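## Task

Scene 1: Take the blue rack that holds the tubes from the counter and place it on the desk, and take the empty yellow rack from the desk and place it on the counter; the route between the two passes a door that closes by itself. It counts as done only if both racks stand upright at the end, each tube sits fully seated in a hole of the blue rack, and the door is closed. No rack or tube may ever reach the floor, and no robot may topple or be left leaning. Either robot or both may work, and at the end they must release everything and back away.

## Robot and tools

Robots: two identical Hello Robot Stretch 4 units, r1 and r2 (about 1.6 m tall, base rim within 0.23 m of its centre). Each has an omni-wheel base, a mast with a lift, an arm that telescopes forward, a three-joint wrist (yaw, pitch, roll) and a two-finger gripper. Cameras per robot: rN_head_camera, rN_head_left_camera, rN_head_right_camera, rN_wrist_camera. Loose objects may occasionally get nudged by something external.

Frames: each robot's base frame sits on the floor under its base centre, x forward, y left, z up. hand_pose (a point between the open fingertips) is in this frame and may be a bit off. The odometry frame is the base frame as it was when the scene began. Each robot reports only in its own frames, so judge where the robots are relative to one another from images, lidar_m and wrist_depth_mm.

Tool execute_actions: arguments "actions" (a list holding one action, or empty to just read state and images) and optional "cameras" (list of names, or "all"; omitted/null gives all, [] gives none; an unknown name rejects the call). One action is an object keyed "r1" and/or "r2", each robot with its own block. A block holds "base", "joints" or both, plus optional "pace" and "contact_limits"; or only {"end_of_arm": "enable_torque"}, which re-powers wrist/gripper motors that shut off. All motions in one action begin at once.
- base: exactly one key, a relative move measured from the base's position in the latest reported state. translate_m: metres straight, forward positive, -2 to 2. strafe_m: metres sideways, left positive, -2 to 2. rotate_rad: radians in place, counter-clockwise (left) positive, -3.2 to 3.2.
- joints: absolute targets, by name. lift_m 0 to 1.2; arm_m 0 to 0.55 (extension); wrist_yaw_rad -1.134 to 4.276 (0 ahead, + to the left, 3.14 stowed back; over 3.4 the arm may block); wrist_pitch_rad -1.117 to 4.259 (0 level, 1.57 pointing down); wrist_roll_rad -1.117 to 4.259 (0 fingers level, + turns clockwise viewed from behind); gripper_m -0.038 to 0.141 (fingertip gap in metres; negative squeezes tips together). Out-of-range joint targets get clipped and reported; any other bad value or key rejects the call with no motion. No action runs longer than 15 s.
- pace: "slow", "default", "fast", "max" (base up to 0.1/0.3/0.4/0.6 m/s and 1/2/3/4 rad/s; slower when the lift is high).
- contact_limits: only {"arm_m": value}, 0 (gentlest) to 0.75 (firmest), default 0.5.
A robot or part you omit may still be driving to its earlier target. If a result reports a stop, the rest of that reply's motion calls are skipped.

Tool wait: {"seconds": 0 to 10}; commands nothing and returns state and images. zoom_image: {"camera": name, "region": [x0, y0, x1, y1]} in pixels of that camera's latest full image, origin top-left, at most 504 by 504. finished_scene: {"scene": 1 or 2}; closes that scene for good and reports success; the goal must already hold and remain so.

Suggested start: unfold with lift_m 0.4 and wrist_yaw_rad 0 in one action.

Result lines: base_status and joint_status give how each motion ended: "done" (for the base, wheels turned the full amount even if slipping), "off_target" (stopped short, may still push), "contact_stop_at_<key>" (hit something; that part may go slack, a lift may sag, wheels may roll), "limit_stop_at_<name>" (e.g. own_body for self-collision, tilt above 6 degrees which makes lift, arm and wheels slack), "time_out", "torque_fault" (wrist motor overloaded and went limp until enable_torque). on_its_own lists what was not commanded; "held at" is a held target, not the position. joint_positions gives readings. base_odometry counts wheel turns (heading -3.142 to 3.142, left positive); if turned_by_wheels and turned_by_imu differ by over about 0.1 rad, the base probably slipped or struck something. base_tilt in degrees (forward and right positive, with a fixed offset of up to 1.5). motor_effort in percent of max, positive toward higher joint values, peak in brackets; wheels positive means turning right. Gripper effort changing clearly signals a firm grip; gripper_m and "done" do not prove holding. lidar_m: 12 distances in metres, 30-degree sectors starting straight ahead and going counter-clockwise (4th left, 7th behind, 10th right), "-" for nothing seen or closer than 0.25 m; misses clear objects and thin legs, sees table tops and the other robot. wrist_depth_mm: 7x7 grid of depths, 100 to 2000 mm. pictures names the images' order. Camera calibration is in OpenCV form; T_world_to_cam maps the carrying robot's base frame to the camera.

Gripping: command a gap below the object's width; tighter pulls it toward the wrist, opening pushes it away. Raise the lift if fingertips snag on a surface.

Avoid: robots pressing or bumping into each other (bases in contact push hard with any further drive); driving or turning with over 1 kg held and arm_m above 0.2, especially fast; strong pushes or pulls with a high gripper; holding over about 2 kg with the wrist level (torque fault); dropping racks or tubes, slamming the door, hard hits. Two robots sharing a load can drift up to about 3 cm apart per metre, which can tip one.

Each tool is called as name([rows], argument=value, ...), one row to a line, values as JSON.

## Session

execute_actions(actions=[])

Scene clock: 0.00 s.
r1.base_odometry: x=+0.000 y=+0.000 heading=+0.000 (m, m, rad; r1's odometry frame)
r1.turned_by_wheels: +0.000 (rad since the last result)
r1.turned_by_imu: +0.000 (rad since the last result)
r1.base_tilt: forward=+0.1 right=+0.0 (deg)
r1.lidar_m: 1.16 1.17 1.36 1.20 1.19 1.46 0.94 0.96 0.90 0.80 0.80 1.01
r1.base_status: not commanded
r1.joint_positions: lift_m=+0.201 arm_m=-0.001 wrist_yaw_rad=+3.109 wrist_pitch_rad=-0.015 wrist_roll_rad=-0.014 gripper_m=+0.057
r1.joint_status: not commanded
r1.motor_effort: lift_m=+20 arm_m=+0 wrist_yaw_rad=-1 wrist_pitch_rad=-7 wrist_roll_rad=+0 gripper_m=-2 wheel_0=+0 wheel_1=+1 wheel_2=+0 (%)
r1.hand_pose: x=-0.1155 y=+0.0968 z=+0.3832 quat_wxyz=(+0.016, +0.007, -0.007, +1.000) (m; r1's base frame)
r1.wrist_depth_mm: - 137 - - - 1756 1336 / - 125 - - - 1756 1336 / - 127 187 - - 1756 1336 / 135 138 - - - 1808 1336 / 1060 - - - - 1756 1308 / 1025 1336 194 1397 197 1397 1182 / 891 904 976 - 917 904 946
r2.base_odometry: x=+0.000 y=+0.000 heading=+0.000 (m, m, rad; r2's odometry frame)
r2.turned_by_wheels: +0.000 (rad since the last result)
r2.turned_by_imu: +0.000 (rad since the last result)
r2.base_tilt: forward=+0.1 right=-0.6 (deg)
r2.lidar_m: 1.89 1.94 1.66 1.51 1.09 0.71 0.66 0.71 0.92 1.55 1.58 1.94
r2.base_status: not commanded
r2.joint_positions: lift_m=+0.129 arm_m=+0.000 wrist_yaw_rad=+3.172 wrist_pitch_rad=+0.002 wrist_roll_rad=+0.020 gripper_m=+0.057
r2.joint_status: not commanded
r2.motor_effort: lift_m=+21 arm_m=-1 wrist_yaw_rad=+2 wrist_pitch_rad=-6 wrist_roll_rad=-1 gripper_m=-1 wheel_0=+0 wheel_1=+0 wheel_2=+0 (%)
r2.hand_pose: x=-0.1197 y=+0.0785 z=+0.3062 quat_wxyz=(-0.015, -0.001, +0.010, +1.000) (m; r2's base frame)
r2.wrist_depth_mm: - - 138 809 820 820 820 / - - 138 820 820 831 854 / - 112 139 820 820 842 831 / 143 140 193 831 809 842 842 / 213 809 809 820 831 831 831 / 213 809 198 809 212 831 831 / 213 300 750 - 768 715 788
pictures: r1_head_camera, r1_head_left_camera, r1_head_right_camera, r1_wrist_camera, r2_head_camera, r2_head_left_camera, r2_head_right_camera, r2_wrist_camera
Images, in order (width x height): r1_head_camera 420x560, r1_head_left_camera 420x672, r1_head_right_camera 420x672, r1_wrist_camera 616x392, r2_head_camera 420x560, r2_head_left_camera 420x672, r2_head_right_camera 420x672, r2_wrist_camera 616x392.

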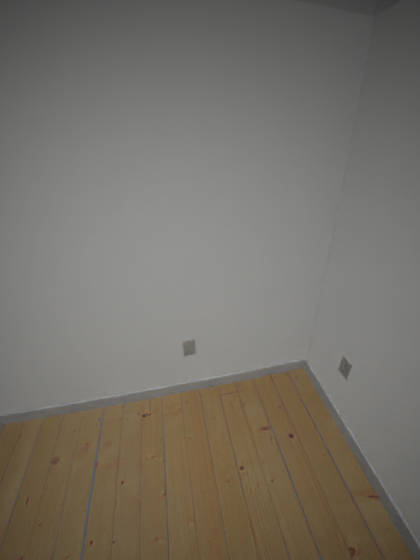

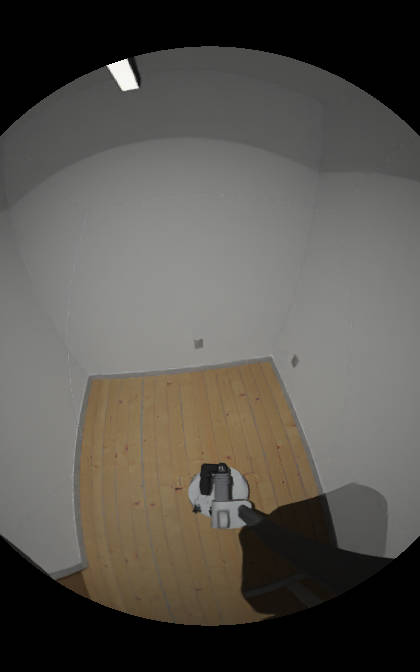

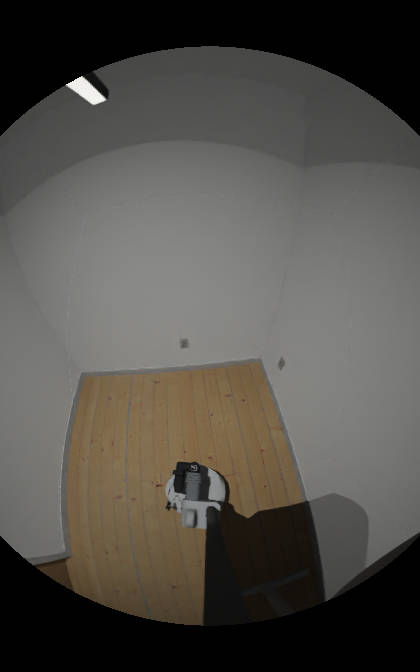

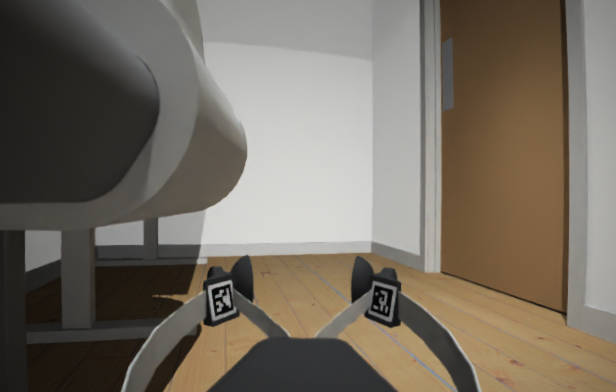

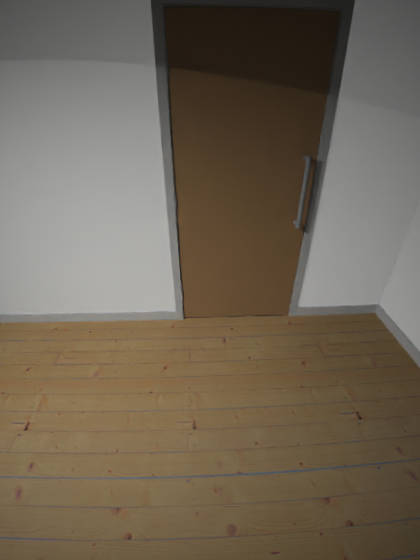

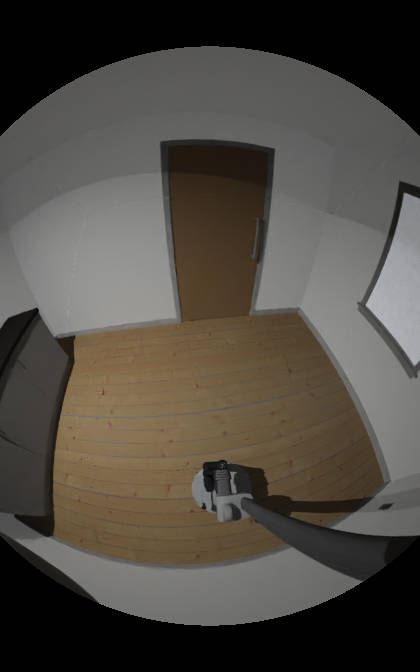

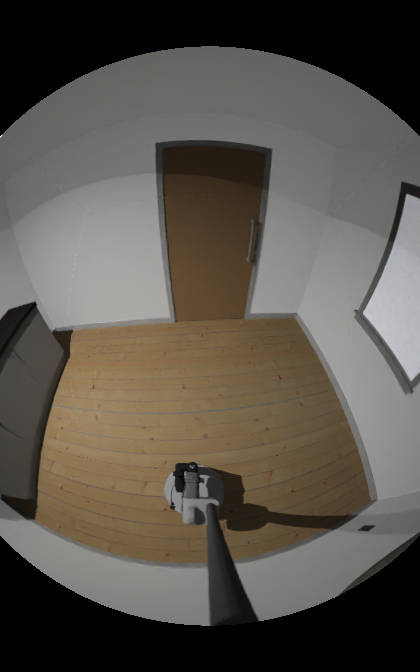

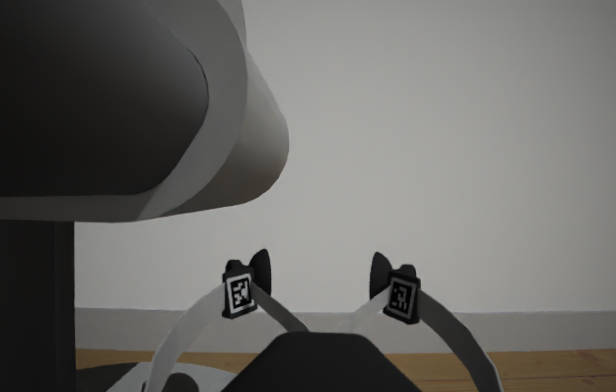

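execute_actions([
  {"r1":{"base":{"rotate_rad":-2.6},"joints":{"lift_m":0.4}},"r2":{"base":{"rotate_rad":1.5},"joints":{"lift_m":0.4,"wrist_yaw_rad":0}}},
], cameras=["r1_head_camera","r1_head_left_camera","r2_head_camera","r2_head_left_camera"])

Scene clock: 4.53 s.
r1.base_odometry: x=+0.000 y=+0.000 heading=-2.600 (m, m, rad; r1's odometry frame)
r1.turned_by_wheels: -2.600 (rad since the last result)
r1.turned_by_imu: -2.651 (rad since the last result)
r1.base_tilt: forward=+0.1 right=+0.0 (deg)
r1.lidar_m: 0.95 0.89 0.80 0.81 1.00 1.17 1.19 1.32 1.20 1.22 1.59 0.94
r1.base_status: done
r1.joint_positions: lift_m=+0.400 arm_m=-0.001 wrist_yaw_rad=+3.109 wrist_pitch_rad=-0.015 wrist_roll_rad=-0.014 gripper_m=+0.057
r1.joint_status: all done
r1.motor_effort: lift_m=+21(22) arm_m=+0(0) wrist_yaw_rad=-1(1) wrist_pitch_rad=-6(6) wrist_roll_rad=-1(1) gripper_m=-3(3) wheel_0=+0(7) wheel_1=+0(10) wheel_2=+0(8) (%)
r1.hand_pose: x=-0.1155 y=+0.0968 z=+0.5825 quat_wxyz=(+0.016, +0.007, -0.007, +1.000) (m; r1's base frame)
r1.wrist_depth_mm: - 137 1430 1308 1205 1138 1060 / - 124 1397 1308 1229 1118 1042 / - 126 187 1308 1182 1138 1078 / 135 137 1366 1281 1229 1138 1060 / 1281 1537 1397 1308 1182 1138 1078 / 1366 1537 193 1308 197 1138 1060 / 1281 1308 1366 - 1182 1098 1060
r2.base_odometry: x=+0.000 y=+0.000 heading=+1.500 (m, m, rad; r2's odometry frame)
r2.turned_by_wheels: +1.500 (rad since the last result)
r2.turned_by_imu: +1.475 (rad since the last result)
r2.base_tilt: forward=+0.1 right=-0.5 (deg)
r2.lidar_m: 1.51 1.17 0.74 0.67 0.66 0.85 1.55 1.56 2.00 1.90 1.89 1.70
r2.base_status: done
r2.joint_positions: lift_m=+0.400 arm_m=+0.000 wrist_yaw_rad=+0.000 wrist_pitch_rad=+0.002 wrist_roll_rad=+0.020 gripper_m=+0.057
r2.joint_status: all done
r2.motor_effort: lift_m=+24(25) arm_m=-1(1) wrist_yaw_rad=+1(4) wrist_pitch_rad=-6(7) wrist_roll_rad=-1(2) gripper_m=-5(2) wheel_0=+0(6) wheel_1=+0(5) wheel_2=+0(8) (%)
r2.hand_pose: x=+0.4598 y=-0.0873 z=+0.5774 quat_wxyz=(+1.000, +0.010, +0.001, +0.000) (m; r2's base frame)
r2.wrist_depth_mm: 1430 1863 1921 1921 - - - / 1430 1863 1983 1983 - - - / 1430 1255 1308 1308 1430 1499 1983 / 1430 1281 1308 1366 1430 1499 1983 / 1464 1281 1308 1397 1430 1464 1921 / 1430 1308 196 1397 211 1537 1863 / 1229 1255 1308 - 1366 1281 1336
pictures: r1_head_camera, r1_head_left_camera, r2_head_camera, r2_head_left_camera
Images, in order (width x height): r1_head_camera 420x560, r1_head_left_camera 420x672, r2_head_camera 420x560, r2_head_left_camera 420x672.

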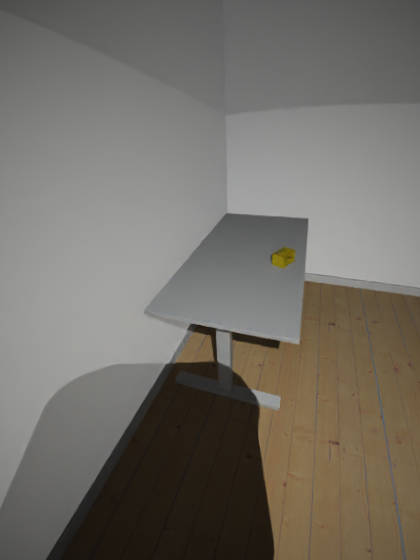

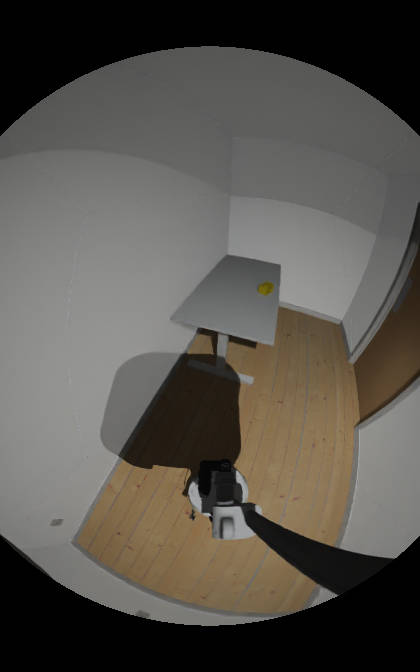

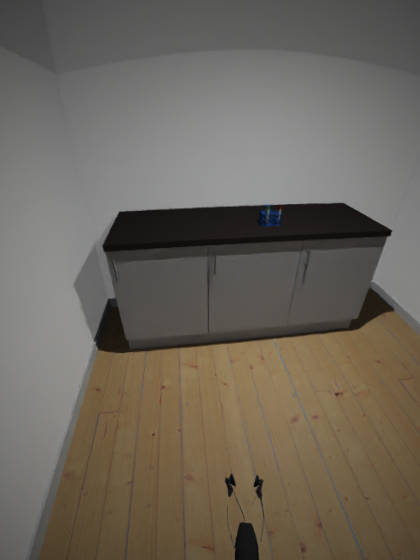

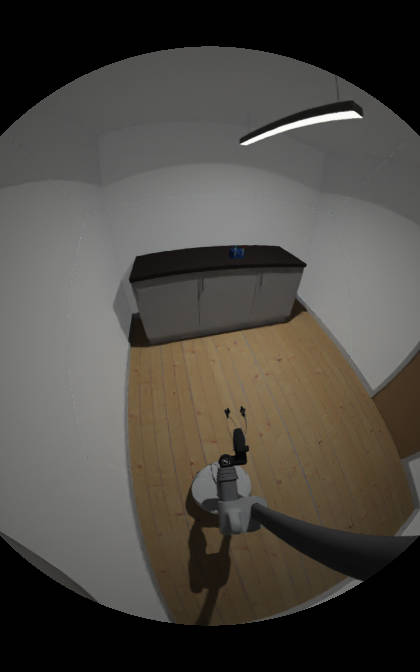

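zoom_image(camera="r1_head_camera", region=[240,220,320,290])

zoom_image(camera="r2_head_camera", region=[230,190,310,250])

Region (240, 220, 320, 290) of r1_head_camera's 420x560 image, scaled by 6.300, with more detail than that image has; it fills the top 441 rows of this view, and the rest is white.

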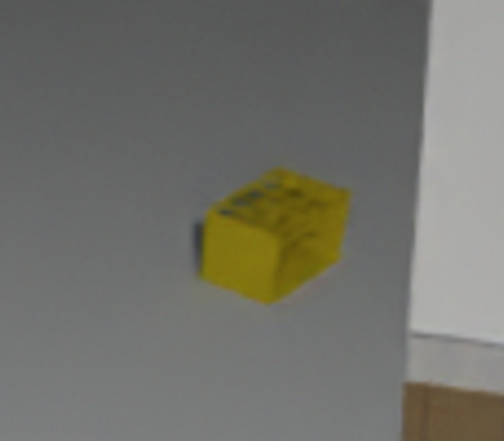

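Region (230, 190, 310, 250) of r2_head_camera's 420x560 image, scaled by 6.300, with more detail than that image has; it fills the top 378 rows of this view, and the rest is white.

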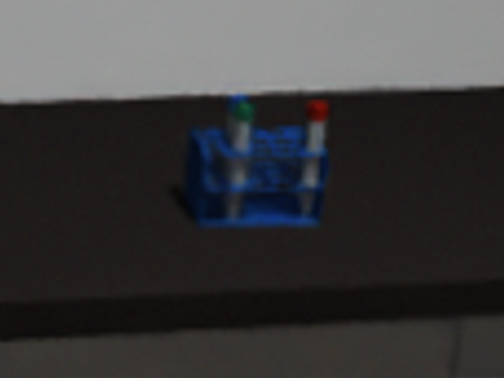

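execute_actions([
  {"r1":{"base":{"rotate_rad":-0.77},"joints":{"lift_m":0.72},"pace":"fast"},"r2":{"base":{"rotate_rad":0.18},"joints":{"lift_m":0.82,"gripper_m":0.141},"pace":"fast"}},
], cameras=[])

execute_actions([
  {"r1":{"base":{"translate_m":1.21},"pace":"fast"},"r2":{"base":{"translate_m":0.9},"pace":"fast"}},
], cameras=[])

execute_actions([
  {"r1":{"base":{"rotate_rad":1.48},"joints":{"wrist_yaw_rad":0,"gripper_m":0.141,"wrist_pitch_rad":0.3},"pace":"fast"},"r2":{"base":{"strafe_m":-0.57},"pace":"fast"}},
], cameras=["r1_head_camera","r1_wrist_camera","r2_head_camera","r2_wrist_camera"])

Scene clock: 28.30 s.
r1.base_odometry: x=+0.000 y=+0.000 heading=+2.914 (m, m, rad; r1's odometry frame)
r1.turned_by_wheels: -0.770 (rad since the last result)
r1.turned_by_imu: -0.785 (rad since the last result)
r1.base_tilt: forward=+0.1 right=+0.0 (deg)
r1.lidar_m: 2.09 0.93 1.01 0.83 0.80 0.88 1.19 1.16 1.27 1.22 1.20 1.30
r1.base_status: done
r1.joint_positions: lift_m=+0.720 arm_m=-0.001 wrist_yaw_rad=+3.109 wrist_pitch_rad=-0.015 wrist_roll_rad=-0.014 gripper_m=+0.057
r1.joint_status: all done
r1.motor_effort: lift_m=+22(26) arm_m=+0(0) wrist_yaw_rad=-1(0) wrist_pitch_rad=-7(6) wrist_roll_rad=+0(1) gripper_m=-3(3) wheel_0=+2(9) wheel_1=+1(9) wheel_2=+1(12) (%)
r1.hand_pose: x=-0.1155 y=+0.0968 z=+0.9024 quat_wxyz=(+0.016, +0.007, -0.007, +1.000) (m; r1's base frame)
r1.wrist_depth_mm: - 137 1308 1464 1160 878 707 / - 124 1308 1464 1182 866 715 / - 127 186 1430 1182 866 715 / 135 138 1255 1464 1182 878 723 / 1060 1182 1308 1430 1098 878 723 / 1060 1160 193 1430 197 878 707 / 1060 1138 1281 - 1118 809 715
r2.base_odometry: x=+0.000 y=+0.000 heading=+1.680 (m, m, rad; r2's odometry frame)
r2.turned_by_wheels: +0.180 (rad since the last result)
r2.turned_by_imu: +0.178 (rad since the last result)
r2.base_tilt: forward=+0.1 right=-0.6 (deg)
r2.lidar_m: 1.51 0.95 0.70 0.66 0.69 1.02 1.56 1.63 1.98 1.89 2.00 1.57
r2.base_status: done
r2.joint_positions: lift_m=+0.820 arm_m=+0.000 wrist_yaw_rad=+0.000 wrist_pitch_rad=+0.002 wrist_roll_rad=+0.020 gripper_m=+0.141
r2.joint_status: all done
r2.motor_effort: lift_m=+23(25) arm_m=-1(1) wrist_yaw_rad=+2(3) wrist_pitch_rad=-7(6) wrist_roll_rad=-1(1) gripper_m=+1(4) wheel_0=+0(4) wheel_1=+0(6) wheel_2=+0(6) (%)
r2.hand_pose: x=+0.4598 y=-0.0874 z=+0.9974 quat_wxyz=(+1.000, +0.010, +0.001, +0.000) (m; r2's base frame)
r2.wrist_depth_mm: 1008 1430 1983 1921 1921 1921 1921 / 1025 1464 1921 1921 1983 1921 1921 / 1042 1464 1983 1983 1921 1921 1863 / 1025 1537 1983 1983 1921 1921 1921 / 1025 1430 1366 1366 1336 1336 1336 / 1025 1308 1336 1366 1336 211 1308 / 1042 1464 1366 - 1336 1336 1308
pictures: none
No camera images: the call's "cameras" was empty. Leave "cameras" out to get every camera's image.

Scene clock: 32.70 s.
r1.base_odometry: x=-1.179 y=+0.273 heading=+2.914 (m, m, rad; r1's odometry frame)
r1.turned_by_wheels: +0.000 (rad since the last result)
r1.turned_by_imu: +0.002 (rad since the last result)
r1.base_tilt: forward=+0.1 right=+0.0 (deg)
r1.lidar_m: 1.19 1.38 0.63 0.47 0.47 1.39 2.12 2.02 0.93 0.76 0.80 0.86
r1.base_status: done
r1.joint_positions: lift_m=+0.720 arm_m=-0.001 wrist_yaw_rad=+3.109 wrist_pitch_rad=-0.015 wrist_roll_rad=-0.014 gripper_m=+0.057
r1.joint_status: not commanded
r1.motor_effort: lift_m=+22(22) arm_m=+0(0) wrist_yaw_rad=+0(2) wrist_pitch_rad=-6(7) wrist_roll_rad=-1(1) gripper_m=-1(2) wheel_0=+1(7) wheel_1=+2(7) wheel_2=+2(11) (%)
r1.hand_pose: x=-0.1155 y=+0.0968 z=+0.9025 quat_wxyz=(+0.016, +0.007, -0.007, +1.000) (m; r1's base frame)
r1.wrist_depth_mm: - 138 - - 1921 1397 1138 / - 124 - - 1921 1430 1160 / - 127 187 - 1863 1397 1160 / 135 138 - - 1921 1397 1160 / 1921 - - - 1808 1430 1138 / 1983 - 194 - 197 1397 1160 / 1983 1983 - - 1808 1336 521
r2.base_odometry: x=-0.098 y=+0.895 heading=+1.680 (m, m, rad; r2's odometry frame)
r2.turned_by_wheels: +0.000 (rad since the last result)
r2.turned_by_imu: +0.001 (rad since the last result)
r2.base_tilt: forward=+0.1 right=-0.6 (deg)
r2.lidar_m: 0.60 0.65 0.68 0.64 0.70 0.97 2.46 2.62 2.00 1.92 0.89 0.66
r2.base_status: done
r2.joint_positions: lift_m=+0.820 arm_m=+0.000 wrist_yaw_rad=+0.000 wrist_pitch_rad=+0.002 wrist_roll_rad=+0.020 gripper_m=+0.141
r2.joint_status: not commanded
r2.motor_effort: lift_m=+23(23) arm_m=-1(1) wrist_yaw_rad=+2(2) wrist_pitch_rad=-7(7) wrist_roll_rad=-1(1) gripper_m=+1(1) wheel_0=+0(6) wheel_1=+0(6) wheel_2=+0(10) (%)
r2.hand_pose: x=+0.4598 y=-0.0874 z=+0.9974 quat_wxyz=(+1.000, +0.010, +0.001, +0.000) (m; r2's base frame)
r2.wrist_depth_mm: 991 1060 1042 1042 1025 1042 1025 / 976 1078 1042 1060 1025 1042 1008 / 991 1078 1060 1060 1042 1025 1042 / 1008 1078 1060 1060 1025 1025 1025 / 904 778 788 820 831 854 866 / 424 421 418 436 415 212 442 / 445 442 439 - 436 433 427
pictures: none
No camera images: the call's "cameras" was empty. Leave "cameras" out to get every camera's image.

Scene clock: 35.50 s.
r1.base_odometry: x=-1.179 y=+0.273 heading=-1.890 (m, m, rad; r1's odometry frame)
r1.turned_by_wheels: +1.480 (rad since the last result)
r1.turned_by_imu: +1.509 (rad since the last result)
r1.base_tilt: forward=+0.1 right=-0.1 (deg)
r1.lidar_m: 0.49 0.46 0.50 1.89 2.28 1.01 0.77 0.80 0.85 1.06 1.47 0.69
r1.base_status: done
r1.joint_positions: lift_m=+0.720 arm_m=-0.001 wrist_yaw_rad=+0.000 wrist_pitch_rad=+0.302 wrist_roll_rad=-0.014 gripper_m=+0.141
r1.joint_status: all done
r1.motor_effort: lift_m=+21(21) arm_m=+0(0) wrist_yaw_rad=-2(9) wrist_pitch_rad=-6(6) wrist_roll_rad=+0(1) gripper_m=+0(2) wheel_0=-2(8) wheel_1=-2(8) wheel_2=+0(11) (%)
r1.hand_pose: x=+0.4454 y=-0.0873 z=+0.8123 quat_wxyz=(+0.989, -0.007, +0.150, +0.001) (m; r1's base frame)
r1.wrist_depth_mm: 854 917 1042 1160 1336 1308 1118 / 891 976 1098 1229 1366 1366 1098 / 904 976 1078 1229 1281 1308 1138 / 640 654 654 597 609 683 768 / 439 442 449 452 488 1308 1182 / 332 303 351 413 1366 1336 1229 / 289 1160 1229 - 1229 1205 1182
r2.base_odometry: x=+0.469 y=+0.957 heading=+1.680 (m, m, rad; r2's odometry frame)
r2.turned_by_wheels: +0.000 (rad since the last result)
r2.turned_by_imu: +0.001 (rad since the last result)
r2.base_tilt: forward=+0.1 right=-0.6 (deg)
r2.lidar_m: 0.61 0.66 0.90 1.21 1.29 1.80 2.48 1.92 1.39 1.34 0.91 0.64
r2.base_status: done
r2.joint_positions: lift_m=+0.820 arm_m=+0.000 wrist_yaw_rad=+0.000 wrist_pitch_rad=+0.002 wrist_roll_rad=+0.020 gripper_m=+0.141
r2.joint_status: not commanded
r2.motor_effort: lift_m=+23(23) arm_m=-1(1) wrist_yaw_rad=+2(2) wrist_pitch_rad=-7(7) wrist_roll_rad=-1(1) gripper_m=-2(1) wheel_0=-1(10) wheel_1=+1(10) wheel_2=+0(0) (%)
r2.hand_pose: x=+0.4598 y=-0.0874 z=+0.9974 quat_wxyz=(+1.000, +0.010, +0.001, +0.000) (m; r2's base frame)
r2.wrist_depth_mm: 1060 1060 1025 1025 1008 1008 991 / 1098 1078 1060 1025 1025 1008 1008 / 1078 1060 1060 1042 1008 1008 976 / 1078 1078 1042 1025 1025 1025 1008 / 732 750 683 585 842 854 866 / 424 415 413 436 404 211 442 / 449 442 436 - 430 430 427
pictures: r1_head_camera, r1_wrist_camera, r2_head_camera, r2_wrist_camera
camera_calibration (this result's frames):
r1_wrist_camera: T_world_to_cam=[[0.00296592, -0.999213, 0.0395591, -0.131439], [-0.287429, -0.0387418, -0.957018, 0.957892], [0.957797, -0.008532, -0.287318, 0.0315359], [0, 0, 0, 1]] pos_world=[0.245511, -0.0939557, 0.930981]
r2_wrist_camera: T_world_to_cam=[[0.0386218, -0.999237, -0.00586762, -0.0884114], [-0.017451, 0.00519663, -0.999834, 1.05774], [0.999102, 0.0387178, -0.0172369, -0.209714], [0, 0, 0, 1]] pos_world=[0.231398, -0.085721, 1.05343]
Images, in order (width x height): r1_head_camera 420x560, r1_wrist_camera 616x392, r2_head_camera 420x560, r2_wrist_camera 616x392.

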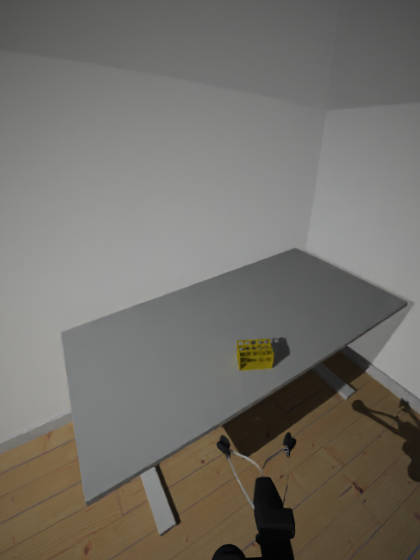

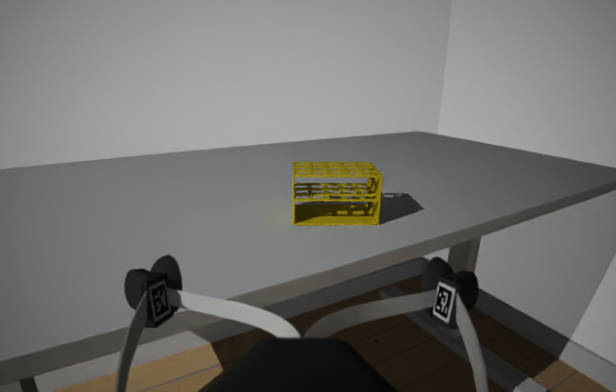

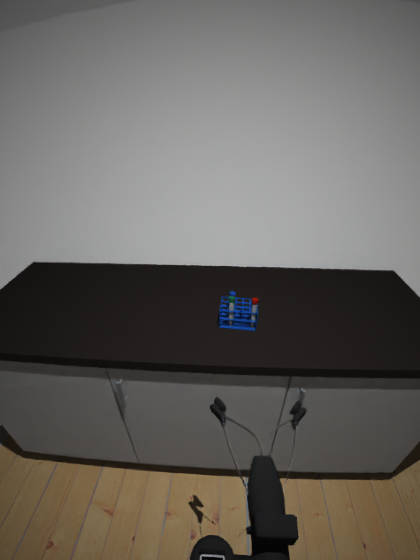

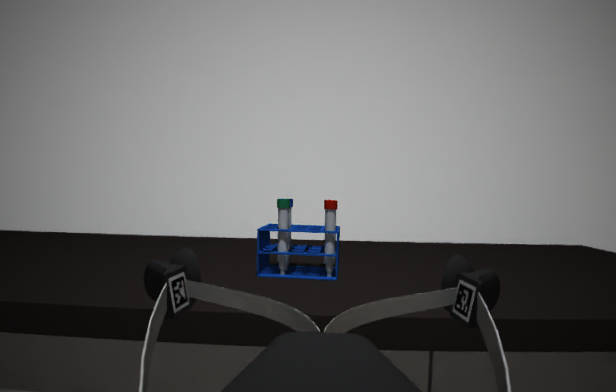

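execute_actions([
  {"r1":{"base":{"strafe_m":-0.05},"joints":{"wrist_pitch_rad":0,"lift_m":0.63,"wrist_roll_rad":0}},"r2":{"base":{"rotate_rad":-0.075},"joints":{"lift_m":0.80,"wrist_roll_rad":0}}},
], cameras=[])

execute_actions([
  {"r1":{"joints":{"arm_m":0.17}},"r2":{"base":{"strafe_m":0.095},"joints":{"arm_m":0.26}}},
], cameras=["r1_head_camera","r1_wrist_camera","r2_head_camera","r2_wrist_camera"])

Scene clock: 56.27 s.
r1.base_odometry: x=-1.226 y=+0.289 heading=-1.890 (m, m, rad; r1's odometry frame)
r1.turned_by_wheels: +0.000 (rad since the last result)
r1.turned_by_imu: +0.001 (rad since the last result)
r1.base_tilt: forward=+0.0 right=+0.0 (deg)
r1.lidar_m: 0.52 0.50 0.52 1.93 2.32 0.98 0.75 0.78 0.83 1.03 1.42 0.71
r1.base_status: done
r1.joint_positions: lift_m=+0.630 arm_m=-0.001 wrist_yaw_rad=+0.000 wrist_pitch_rad=+0.003 wrist_roll_rad=+0.000 gripper_m=+0.141
r1.joint_status: all done
r1.motor_effort: lift_m=+18(22) arm_m=+0(0) wrist_yaw_rad=-1(0) wrist_pitch_rad=-7(12) wrist_roll_rad=+1(3) gripper_m=+1(1) wheel_0=+0(10) wheel_1=+0(10) wheel_2=+0(1) (%)
r1.hand_pose: x=+0.4584 y=-0.0874 z=+0.8077 quat_wxyz=(+1.000, +0.000, +0.001, +0.000) (m; r1's base frame)
r1.wrist_depth_mm: 931 1025 1160 1336 1537 1336 1118 / 931 1025 1160 1336 1537 1308 1098 / 931 1025 1160 1308 1499 1366 1118 / 931 1042 1160 1336 1537 1366 1118 / 798 798 809 585 788 778 931 / 413 349 355 424 462 1229 1118 / 290 314 366 - 1576 1229 1118
r2.base_odometry: x=+0.469 y=+0.957 heading=+1.605 (m, m, rad; r2's odometry frame)
r2.turned_by_wheels: -0.075 (rad since the last result)
r2.turned_by_imu: -0.073 (rad since the last result)
r2.base_tilt: forward=+0.1 right=-0.6 (deg)
r2.lidar_m: 0.61 0.63 0.83 1.22 1.26 1.68 2.48 2.06 1.44 1.34 0.99 0.64
r2.base_status: done
r2.joint_positions: lift_m=+0.800 arm_m=+0.000 wrist_yaw_rad=+0.000 wrist_pitch_rad=+0.002 wrist_roll_rad=+0.000 gripper_m=+0.141
r2.joint_status: all done
r2.motor_effort: lift_m=+18(22) arm_m=-1(1) wrist_yaw_rad=+2(3) wrist_pitch_rad=-7(7) wrist_roll_rad=-2(3) gripper_m=+0(0) wheel_0=-1(4) wheel_1=+0(5) wheel_2=+0(5) (%)
r2.hand_pose: x=+0.4598 y=-0.0874 z=+0.9779 quat_wxyz=(+1.000, +0.000, +0.001, +0.000) (m; r2's base frame)
r2.wrist_depth_mm: 1008 1008 1008 1042 1060 1060 1078 / 1008 1025 1025 1025 1042 1042 1060 / 1025 1008 1042 1042 1060 1078 1078 / 1025 1042 1042 1060 1042 1078 1078 / 591 621 574 691 750 778 820 / 410 407 410 418 421 211 442 / 427 436 436 - 449 452 459
pictures: none
No camera images: the call's "cameras" was empty. Leave "cameras" out to get every camera's image.

Scene clock: 58.17 s.
r1.base_odometry: x=-1.226 y=+0.289 heading=-1.890 (m, m, rad; r1's odometry frame)
r1.turned_by_wheels: +0.000 (rad since the last result)
r1.turned_by_imu: +0.000 (rad since the last result)
r1.base_tilt: forward=+0.1 right=+0.0 (deg)
r1.lidar_m: 0.52 0.50 0.50 1.92 2.33 0.97 0.75 0.77 0.81 1.02 1.43 0.71
r1.base_status: not commanded
r1.joint_positions: lift_m=+0.630 arm_m=+0.169 wrist_yaw_rad=+0.000 wrist_pitch_rad=+0.002 wrist_roll_rad=+0.000 gripper_m=+0.141
r1.joint_status: all done
r1.motor_effort: lift_m=+18(18) arm_m=+6(6) wrist_yaw_rad=-2(1) wrist_pitch_rad=-6(7) wrist_roll_rad=+0(1) gripper_m=+1(1) wheel_0=+0(0) wheel_1=+0(0) wheel_2=+0(0) (%)
r1.hand_pose: x=+0.6285 y=-0.0874 z=+0.8078 quat_wxyz=(+1.000, +0.000, +0.001, +0.000) (m; r1's base frame)
r1.wrist_depth_mm: 798 891 1008 1160 1336 1255 1042 / 798 904 1025 1160 1308 1255 1025 / 820 904 1008 1160 1308 1255 1042 / 820 917 1008 1182 1336 1281 1042 / 778 778 788 676 778 768 750 / 410 347 351 366 349 351 427 / 285 281 300 - 285 322 1042
r2.base_odometry: x=+0.374 y=+0.954 heading=+1.605 (m, m, rad; r2's odometry frame)
r2.turned_by_wheels: +0.000 (rad since the last result)
r2.turned_by_imu: +0.000 (rad since the last result)
r2.base_tilt: forward=+0.1 right=-0.6 (deg)
r2.lidar_m: 0.60 0.63 0.82 1.12 1.17 1.54 2.48 2.14 1.54 1.44 0.98 0.63
r2.base_status: done
r2.joint_positions: lift_m=+0.800 arm_m=+0.259 wrist_yaw_rad=+0.000 wrist_pitch_rad=+0.002 wrist_roll_rad=+0.000 gripper_m=+0.141
r2.joint_status: all done
r2.motor_effort: lift_m=+18(18) arm_m=+5(7) wrist_yaw_rad=+2(3) wrist_pitch_rad=-7(7) wrist_roll_rad=-2(2) gripper_m=+0(2) wheel_0=-1(7) wheel_1=-1(7) wheel_2=+0(0) (%)
r2.hand_pose: x=+0.7185 y=-0.0874 z=+0.9779 quat_wxyz=(+1.000, +0.000, +0.001, +0.000) (m; r2's base frame)
r2.wrist_depth_mm: 759 759 759 768 788 788 798 / 759 768 768 778 788 788 798 / 759 768 768 778 778 798 798 / 768 788 768 798 798 798 809 / 580 609 647 392 597 759 798 / 325 315 300 322 314 211 392 / 235 236 244 - 255 256 267
pictures: r1_head_camera, r1_wrist_camera, r2_head_camera, r2_wrist_camera
camera_calibration (this result's frames):
r1_wrist_camera: T_world_to_cam=[[-0.00915864, -0.999644, 0.0250536, -0.112584], [0.00810207, -0.025128, -0.999651, 0.856106], [0.999925, -0.00895246, 0.00832933, -0.410432], [0, 0, 0, 1]] pos_world=[0.402434, -0.0947063, 0.862047]
r2_wrist_camera: T_world_to_cam=[[0.0387408, -0.999155, 0.0136908, -0.117697], [-0.0173388, -0.0143711, -0.999746, 1.04085], [0.999099, 0.0384936, -0.0178809, -0.467849], [0, 0, 0, 1]] pos_world=[0.490035, -0.0846298, 1.03384]
Images, in order (width x height): r1_head_camera 420x560, r1_wrist_camera 616x392, r2_head_camera 420x560, r2_wrist_camera 616x392.

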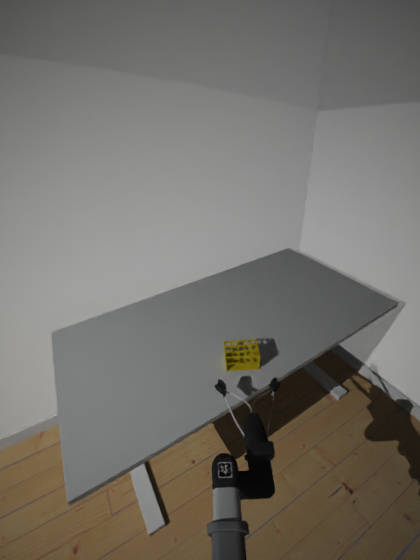

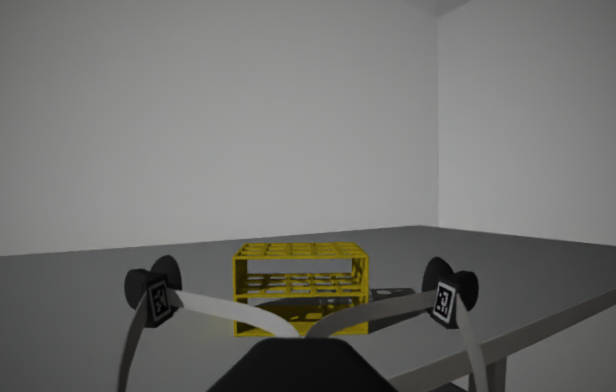

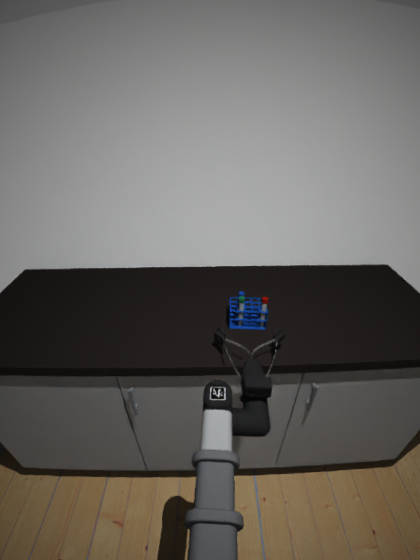

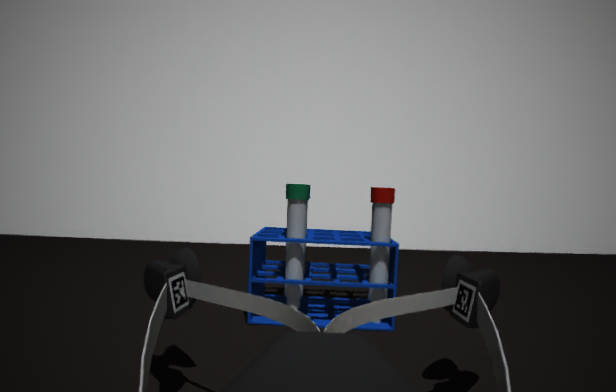

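execute_actions([
  {"r1":{"joints":{"arm_m":0.265,"lift_m":0.595}},"r2":{"joints":{"arm_m":0.33,"lift_m":0.778}}},
], cameras=["r1_head_camera","r1_wrist_camera","r2_head_camera","r2_wrist_camera"])

zoom_image(camera="r1_head_camera", region=[190,320,310,420])

zoom_image(camera="r2_head_camera", region=[190,280,310,380])

Scene clock: 66.50 s.
r1.base_odometry: x=-1.226 y=+0.289 heading=-1.890 (m, m, rad; r1's odometry frame)
r1.turned_by_wheels: +0.000 (rad since the last result)
r1.turned_by_imu: +0.000 (rad since the last result)
r1.base_tilt: forward=+0.1 right=+0.0 (deg)
r1.lidar_m: 0.52 0.49 0.51 1.93 2.32 0.97 0.76 0.77 0.83 1.04 1.43 0.78
r1.base_status: not commanded
r1.joint_positions: lift_m=+0.595 arm_m=+0.264 wrist_yaw_rad=+0.000 wrist_pitch_rad=+0.002 wrist_roll_rad=+0.000 gripper_m=+0.141
r1.joint_status: all done
r1.motor_effort: lift_m=+18(21) arm_m=+6(5) wrist_yaw_rad=-1(0) wrist_pitch_rad=-6(6) wrist_roll_rad=+0(0) gripper_m=+2(1) wheel_0=+0(0) wheel_1=+0(0) wheel_2=+0(0) (%)
r1.hand_pose: x=+0.7235 y=-0.0874 z=+0.7728 quat_wxyz=(+1.000, +0.000, +0.001, +0.000) (m; r1's base frame)
r1.wrist_depth_mm: 741 820 917 1042 1205 1205 991 / 750 820 931 1042 1205 1205 1008 / 750 820 931 1060 1229 1229 1025 / 750 831 931 1060 1229 1255 1008 / 580 585 317 320 492 564 559 / 304 258 240 254 254 257 298 / 212 209 224 - 210 207 225
r2.base_odometry: x=+0.374 y=+0.954 heading=+1.605 (m, m, rad; r2's odometry frame)
r2.turned_by_wheels: +0.000 (rad since the last result)
r2.turned_by_imu: +0.001 (rad since the last result)
r2.base_tilt: forward=+0.1 right=-0.6 (deg)
r2.lidar_m: 0.60 0.64 0.82 1.13 1.15 1.52 2.50 2.13 1.51 1.43 0.97 0.65
r2.base_status: not commanded
r2.joint_positions: lift_m=+0.778 arm_m=+0.329 wrist_yaw_rad=+0.000 wrist_pitch_rad=+0.002 wrist_roll_rad=+0.000 gripper_m=+0.141
r2.joint_status: all done
r2.motor_effort: lift_m=+18(18) arm_m=+5(5) wrist_yaw_rad=+2(2) wrist_pitch_rad=-7(7) wrist_roll_rad=-2(2) gripper_m=+0(2) wheel_0=-1(1) wheel_1=-1(1) wheel_2=+0(0) (%)
r2.hand_pose: x=+0.7885 y=-0.0874 z=+0.9559 quat_wxyz=(+1.000, +0.000, +0.001, +0.000) (m; r2's base frame)
r2.wrist_depth_mm: 683 691 691 707 715 723 723 / 691 699 707 699 707 723 723 / 699 691 707 723 707 723 723 / 699 707 707 707 715 723 732 / 466 496 322 293 293 621 661 / 267 255 245 254 249 211 319 / 191 193 199 - 207 208 224
pictures: r1_head_camera, r1_wrist_camera, r2_head_camera, r2_wrist_camera
camera_calibration (this result's frames):
r1_wrist_camera: T_world_to_cam=[[-0.0091681, -0.999644, 0.0250521, -0.110832], [0.00803023, -0.0251259, -0.999652, 0.820391], [0.999926, -0.00896373, 0.00825773, -0.505078], [0, 0, 0, 1]] pos_world=[0.497437, -0.0947071, 0.827053]
r2_wrist_camera: T_world_to_cam=[[0.0387307, -0.999156, 0.0136895, -0.120101], [-0.0173692, -0.0143708, -0.999746, 1.02009], [0.999099, 0.0384831, -0.0179112, -0.538147], [0, 0, 0, 1]] pos_world=[0.560032, -0.0846305, 1.01184]
Images, in order (width x height): r1_head_camera 420x560, r1_wrist_camera 616x392, r2_head_camera 420x560, r2_wrist_camera 616x392.

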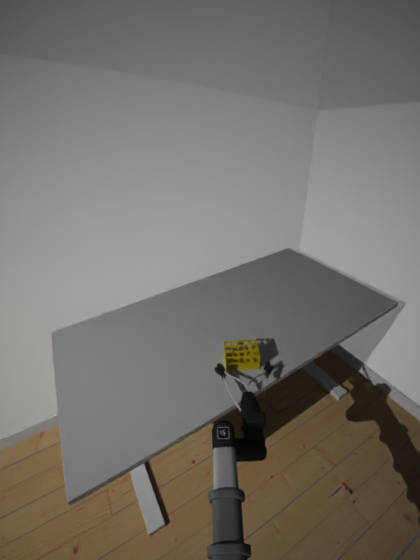

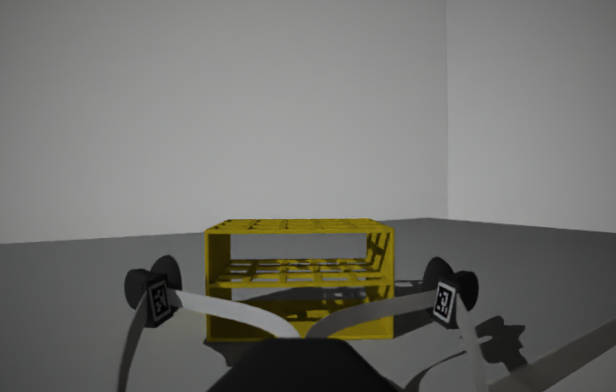

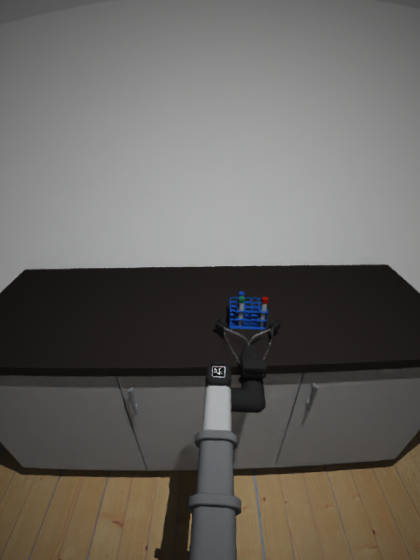

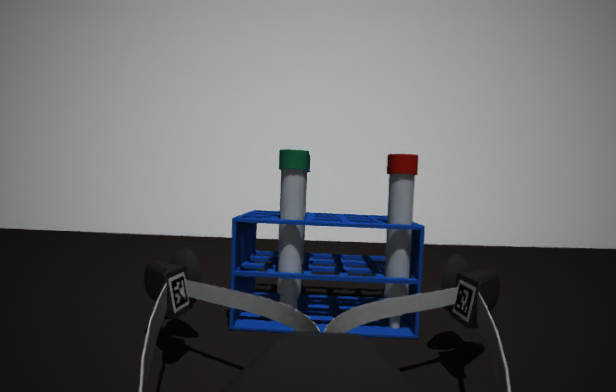

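Region (190, 320, 310, 420) of r1_head_camera's 420x560 image, scaled by 4.200, with more detail than that image has.

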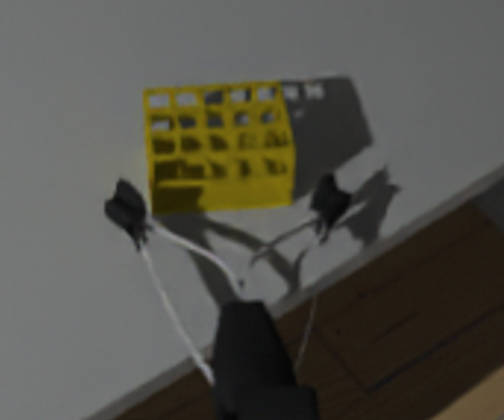

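Region (190, 280, 310, 380) of r2_head_camera's 420x560 image, scaled by 4.200, with more detail than that image has.

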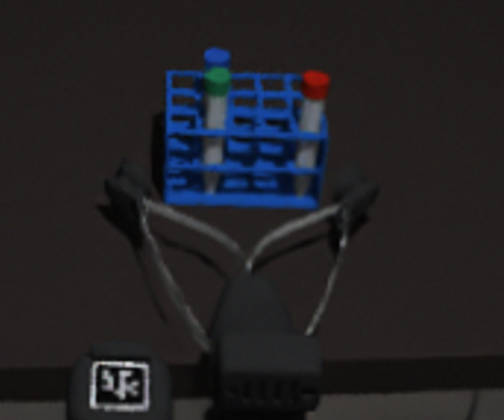

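execute_actions([
  {"r1":{"joints":{"arm_m":0.318},"pace":"slow"},"r2":{"base":{"strafe_m":-0.003},"joints":{"arm_m":0.382},"pace":"slow"}},
], cameras=["r1_head_camera","r1_wrist_camera","r2_head_camera","r2_wrist_camera"])

zoom_image(camera="r1_head_camera", region=[190,320,310,420])

zoom_image(camera="r2_head_camera", region=[190,280,310,380])

Scene clock: 75.40 s.
r1.base_odometry: x=-1.226 y=+0.289 heading=-1.890 (m, m, rad; r1's odometry frame)
r1.turned_by_wheels: +0.000 (rad since the last result)
r1.turned_by_imu: +0.000 (rad since the last result)
r1.base_tilt: forward=+0.1 right=+0.0 (deg)
r1.lidar_m: 0.52 0.49 0.51 1.94 2.32 0.98 0.76 0.78 0.82 1.04 1.43 0.72
r1.base_status: not commanded
r1.joint_positions: lift_m=+0.595 arm_m=+0.317 wrist_yaw_rad=+0.000 wrist_pitch_rad=+0.002 wrist_roll_rad=+0.000 gripper_m=+0.141
r1.joint_status: all done
r1.motor_effort: lift_m=+17(17) arm_m=+6(7) wrist_yaw_rad=-2(1) wrist_pitch_rad=-6(6) wrist_roll_rad=+0(0) gripper_m=+1(0) wheel_0=+0(0) wheel_1=+1(0) wheel_2=+0(0) (%)
r1.hand_pose: x=+0.7764 y=-0.0874 z=+0.7728 quat_wxyz=(+1.000, +0.000, +0.001, +0.000) (m; r1's base frame)
r1.wrist_depth_mm: 699 768 878 1008 1160 1182 976 / 715 788 878 991 1138 1182 976 / 715 788 878 991 1160 1182 991 / 715 788 866 1025 1160 1182 991 / 580 585 239 268 263 569 554 / 303 257 206 210 214 257 298 / 212 208 204 - 204 207 210
r2.base_odometry: x=+0.377 y=+0.954 heading=+1.605 (m, m, rad; r2's odometry frame)
r2.turned_by_wheels: +0.000 (rad since the last result)
r2.turned_by_imu: +0.011 (rad since the last result)
r2.base_tilt: forward=+0.1 right=-0.6 (deg)
r2.lidar_m: 0.61 0.63 0.85 1.12 1.14 1.56 2.49 2.14 1.53 1.46 0.96 0.66
r2.base_status: done
r2.joint_positions: lift_m=+0.778 arm_m=+0.362 wrist_yaw_rad=+0.000 wrist_pitch_rad=-0.004 wrist_roll_rad=+0.001 gripper_m=+0.141
r2.joint_status: arm_m contact_stop (moved +0.032 of +0.053)
r2.on_its_own: arm_m is slack since a contact_stop (your +0.382 is given up)
r2.motor_effort: lift_m=+15(21) arm_m=+0(23) wrist_yaw_rad=+3(64) wrist_pitch_rad=+10(52) wrist_roll_rad=-4(5) gripper_m=-3(1) wheel_0=+0(2) wheel_1=+1(9) wheel_2=-1(24) (%)
r2.hand_pose: x=+0.8209 y=-0.0875 z=+0.9578 quat_wxyz=(+1.000, +0.000, -0.002, +0.000) (m; r2's base frame)
r2.wrist_depth_mm: 661 661 661 668 676 683 691 / 654 661 668 676 676 683 699 / 668 668 676 683 683 683 683 / 676 668 668 676 676 683 691 / 517 549 504 281 247 676 676 / 286 273 247 232 236 211 345 / 204 206 212 - 223 223 241
pictures: r1_head_camera, r1_wrist_camera, r2_head_camera, r2_wrist_camera
camera_calibration (this result's frames):
r1_wrist_camera: T_world_to_cam=[[-0.00917908, -0.999644, 0.0250521, -0.110341], [0.00802997, -0.025126, -0.999652, 0.819965], [0.999926, -0.00897471, 0.00825775, -0.558055], [0, 0, 0, 1]] pos_world=[0.550417, -0.0947078, 0.827053]
r2_wrist_camera: T_world_to_cam=[[0.0382406, -0.999179, 0.0133971, -0.120822], [-0.0114889, -0.0138457, -0.999838, 1.01785], [0.999203, 0.0380804, -0.0120089, -0.576305], [0, 0, 0, 1]] pos_world=[0.59216, -0.0846839, 1.01238]
Images, in order (width x height): r1_head_camera 420x560, r1_wrist_camera 616x392, r2_head_camera 420x560, r2_wrist_camera 616x392.

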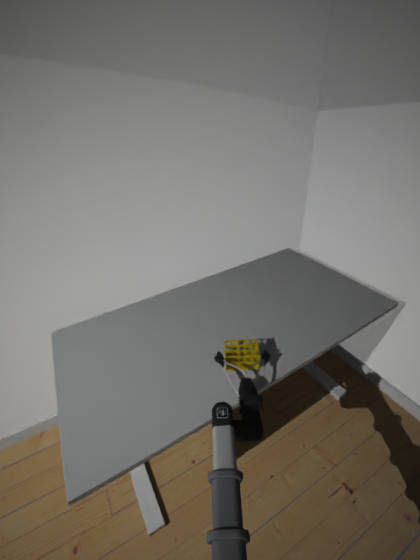

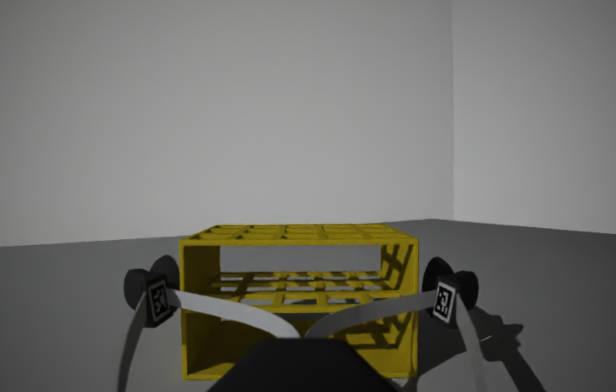

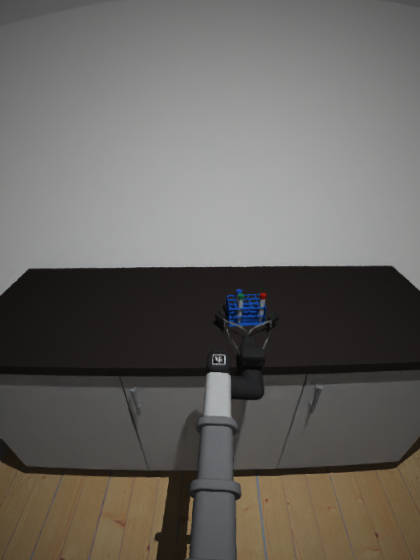

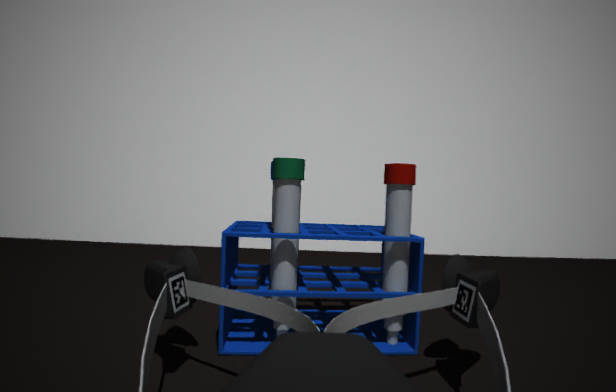

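Region (190, 320, 310, 420) of r1_head_camera's 420x560 image, scaled by 4.200, with more detail than that image has.

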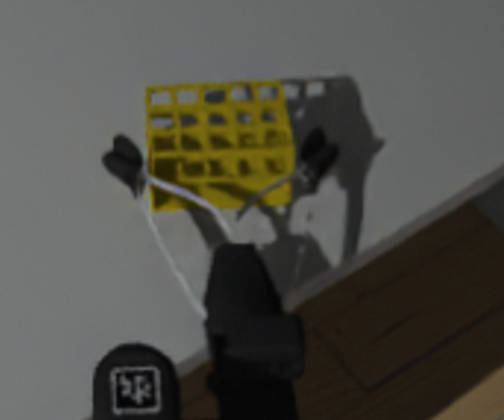

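Region (190, 280, 310, 380) of r2_head_camera's 420x560 image, scaled by 4.200, with more detail than that image has.

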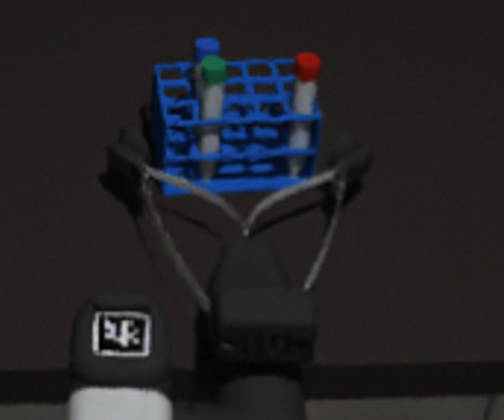

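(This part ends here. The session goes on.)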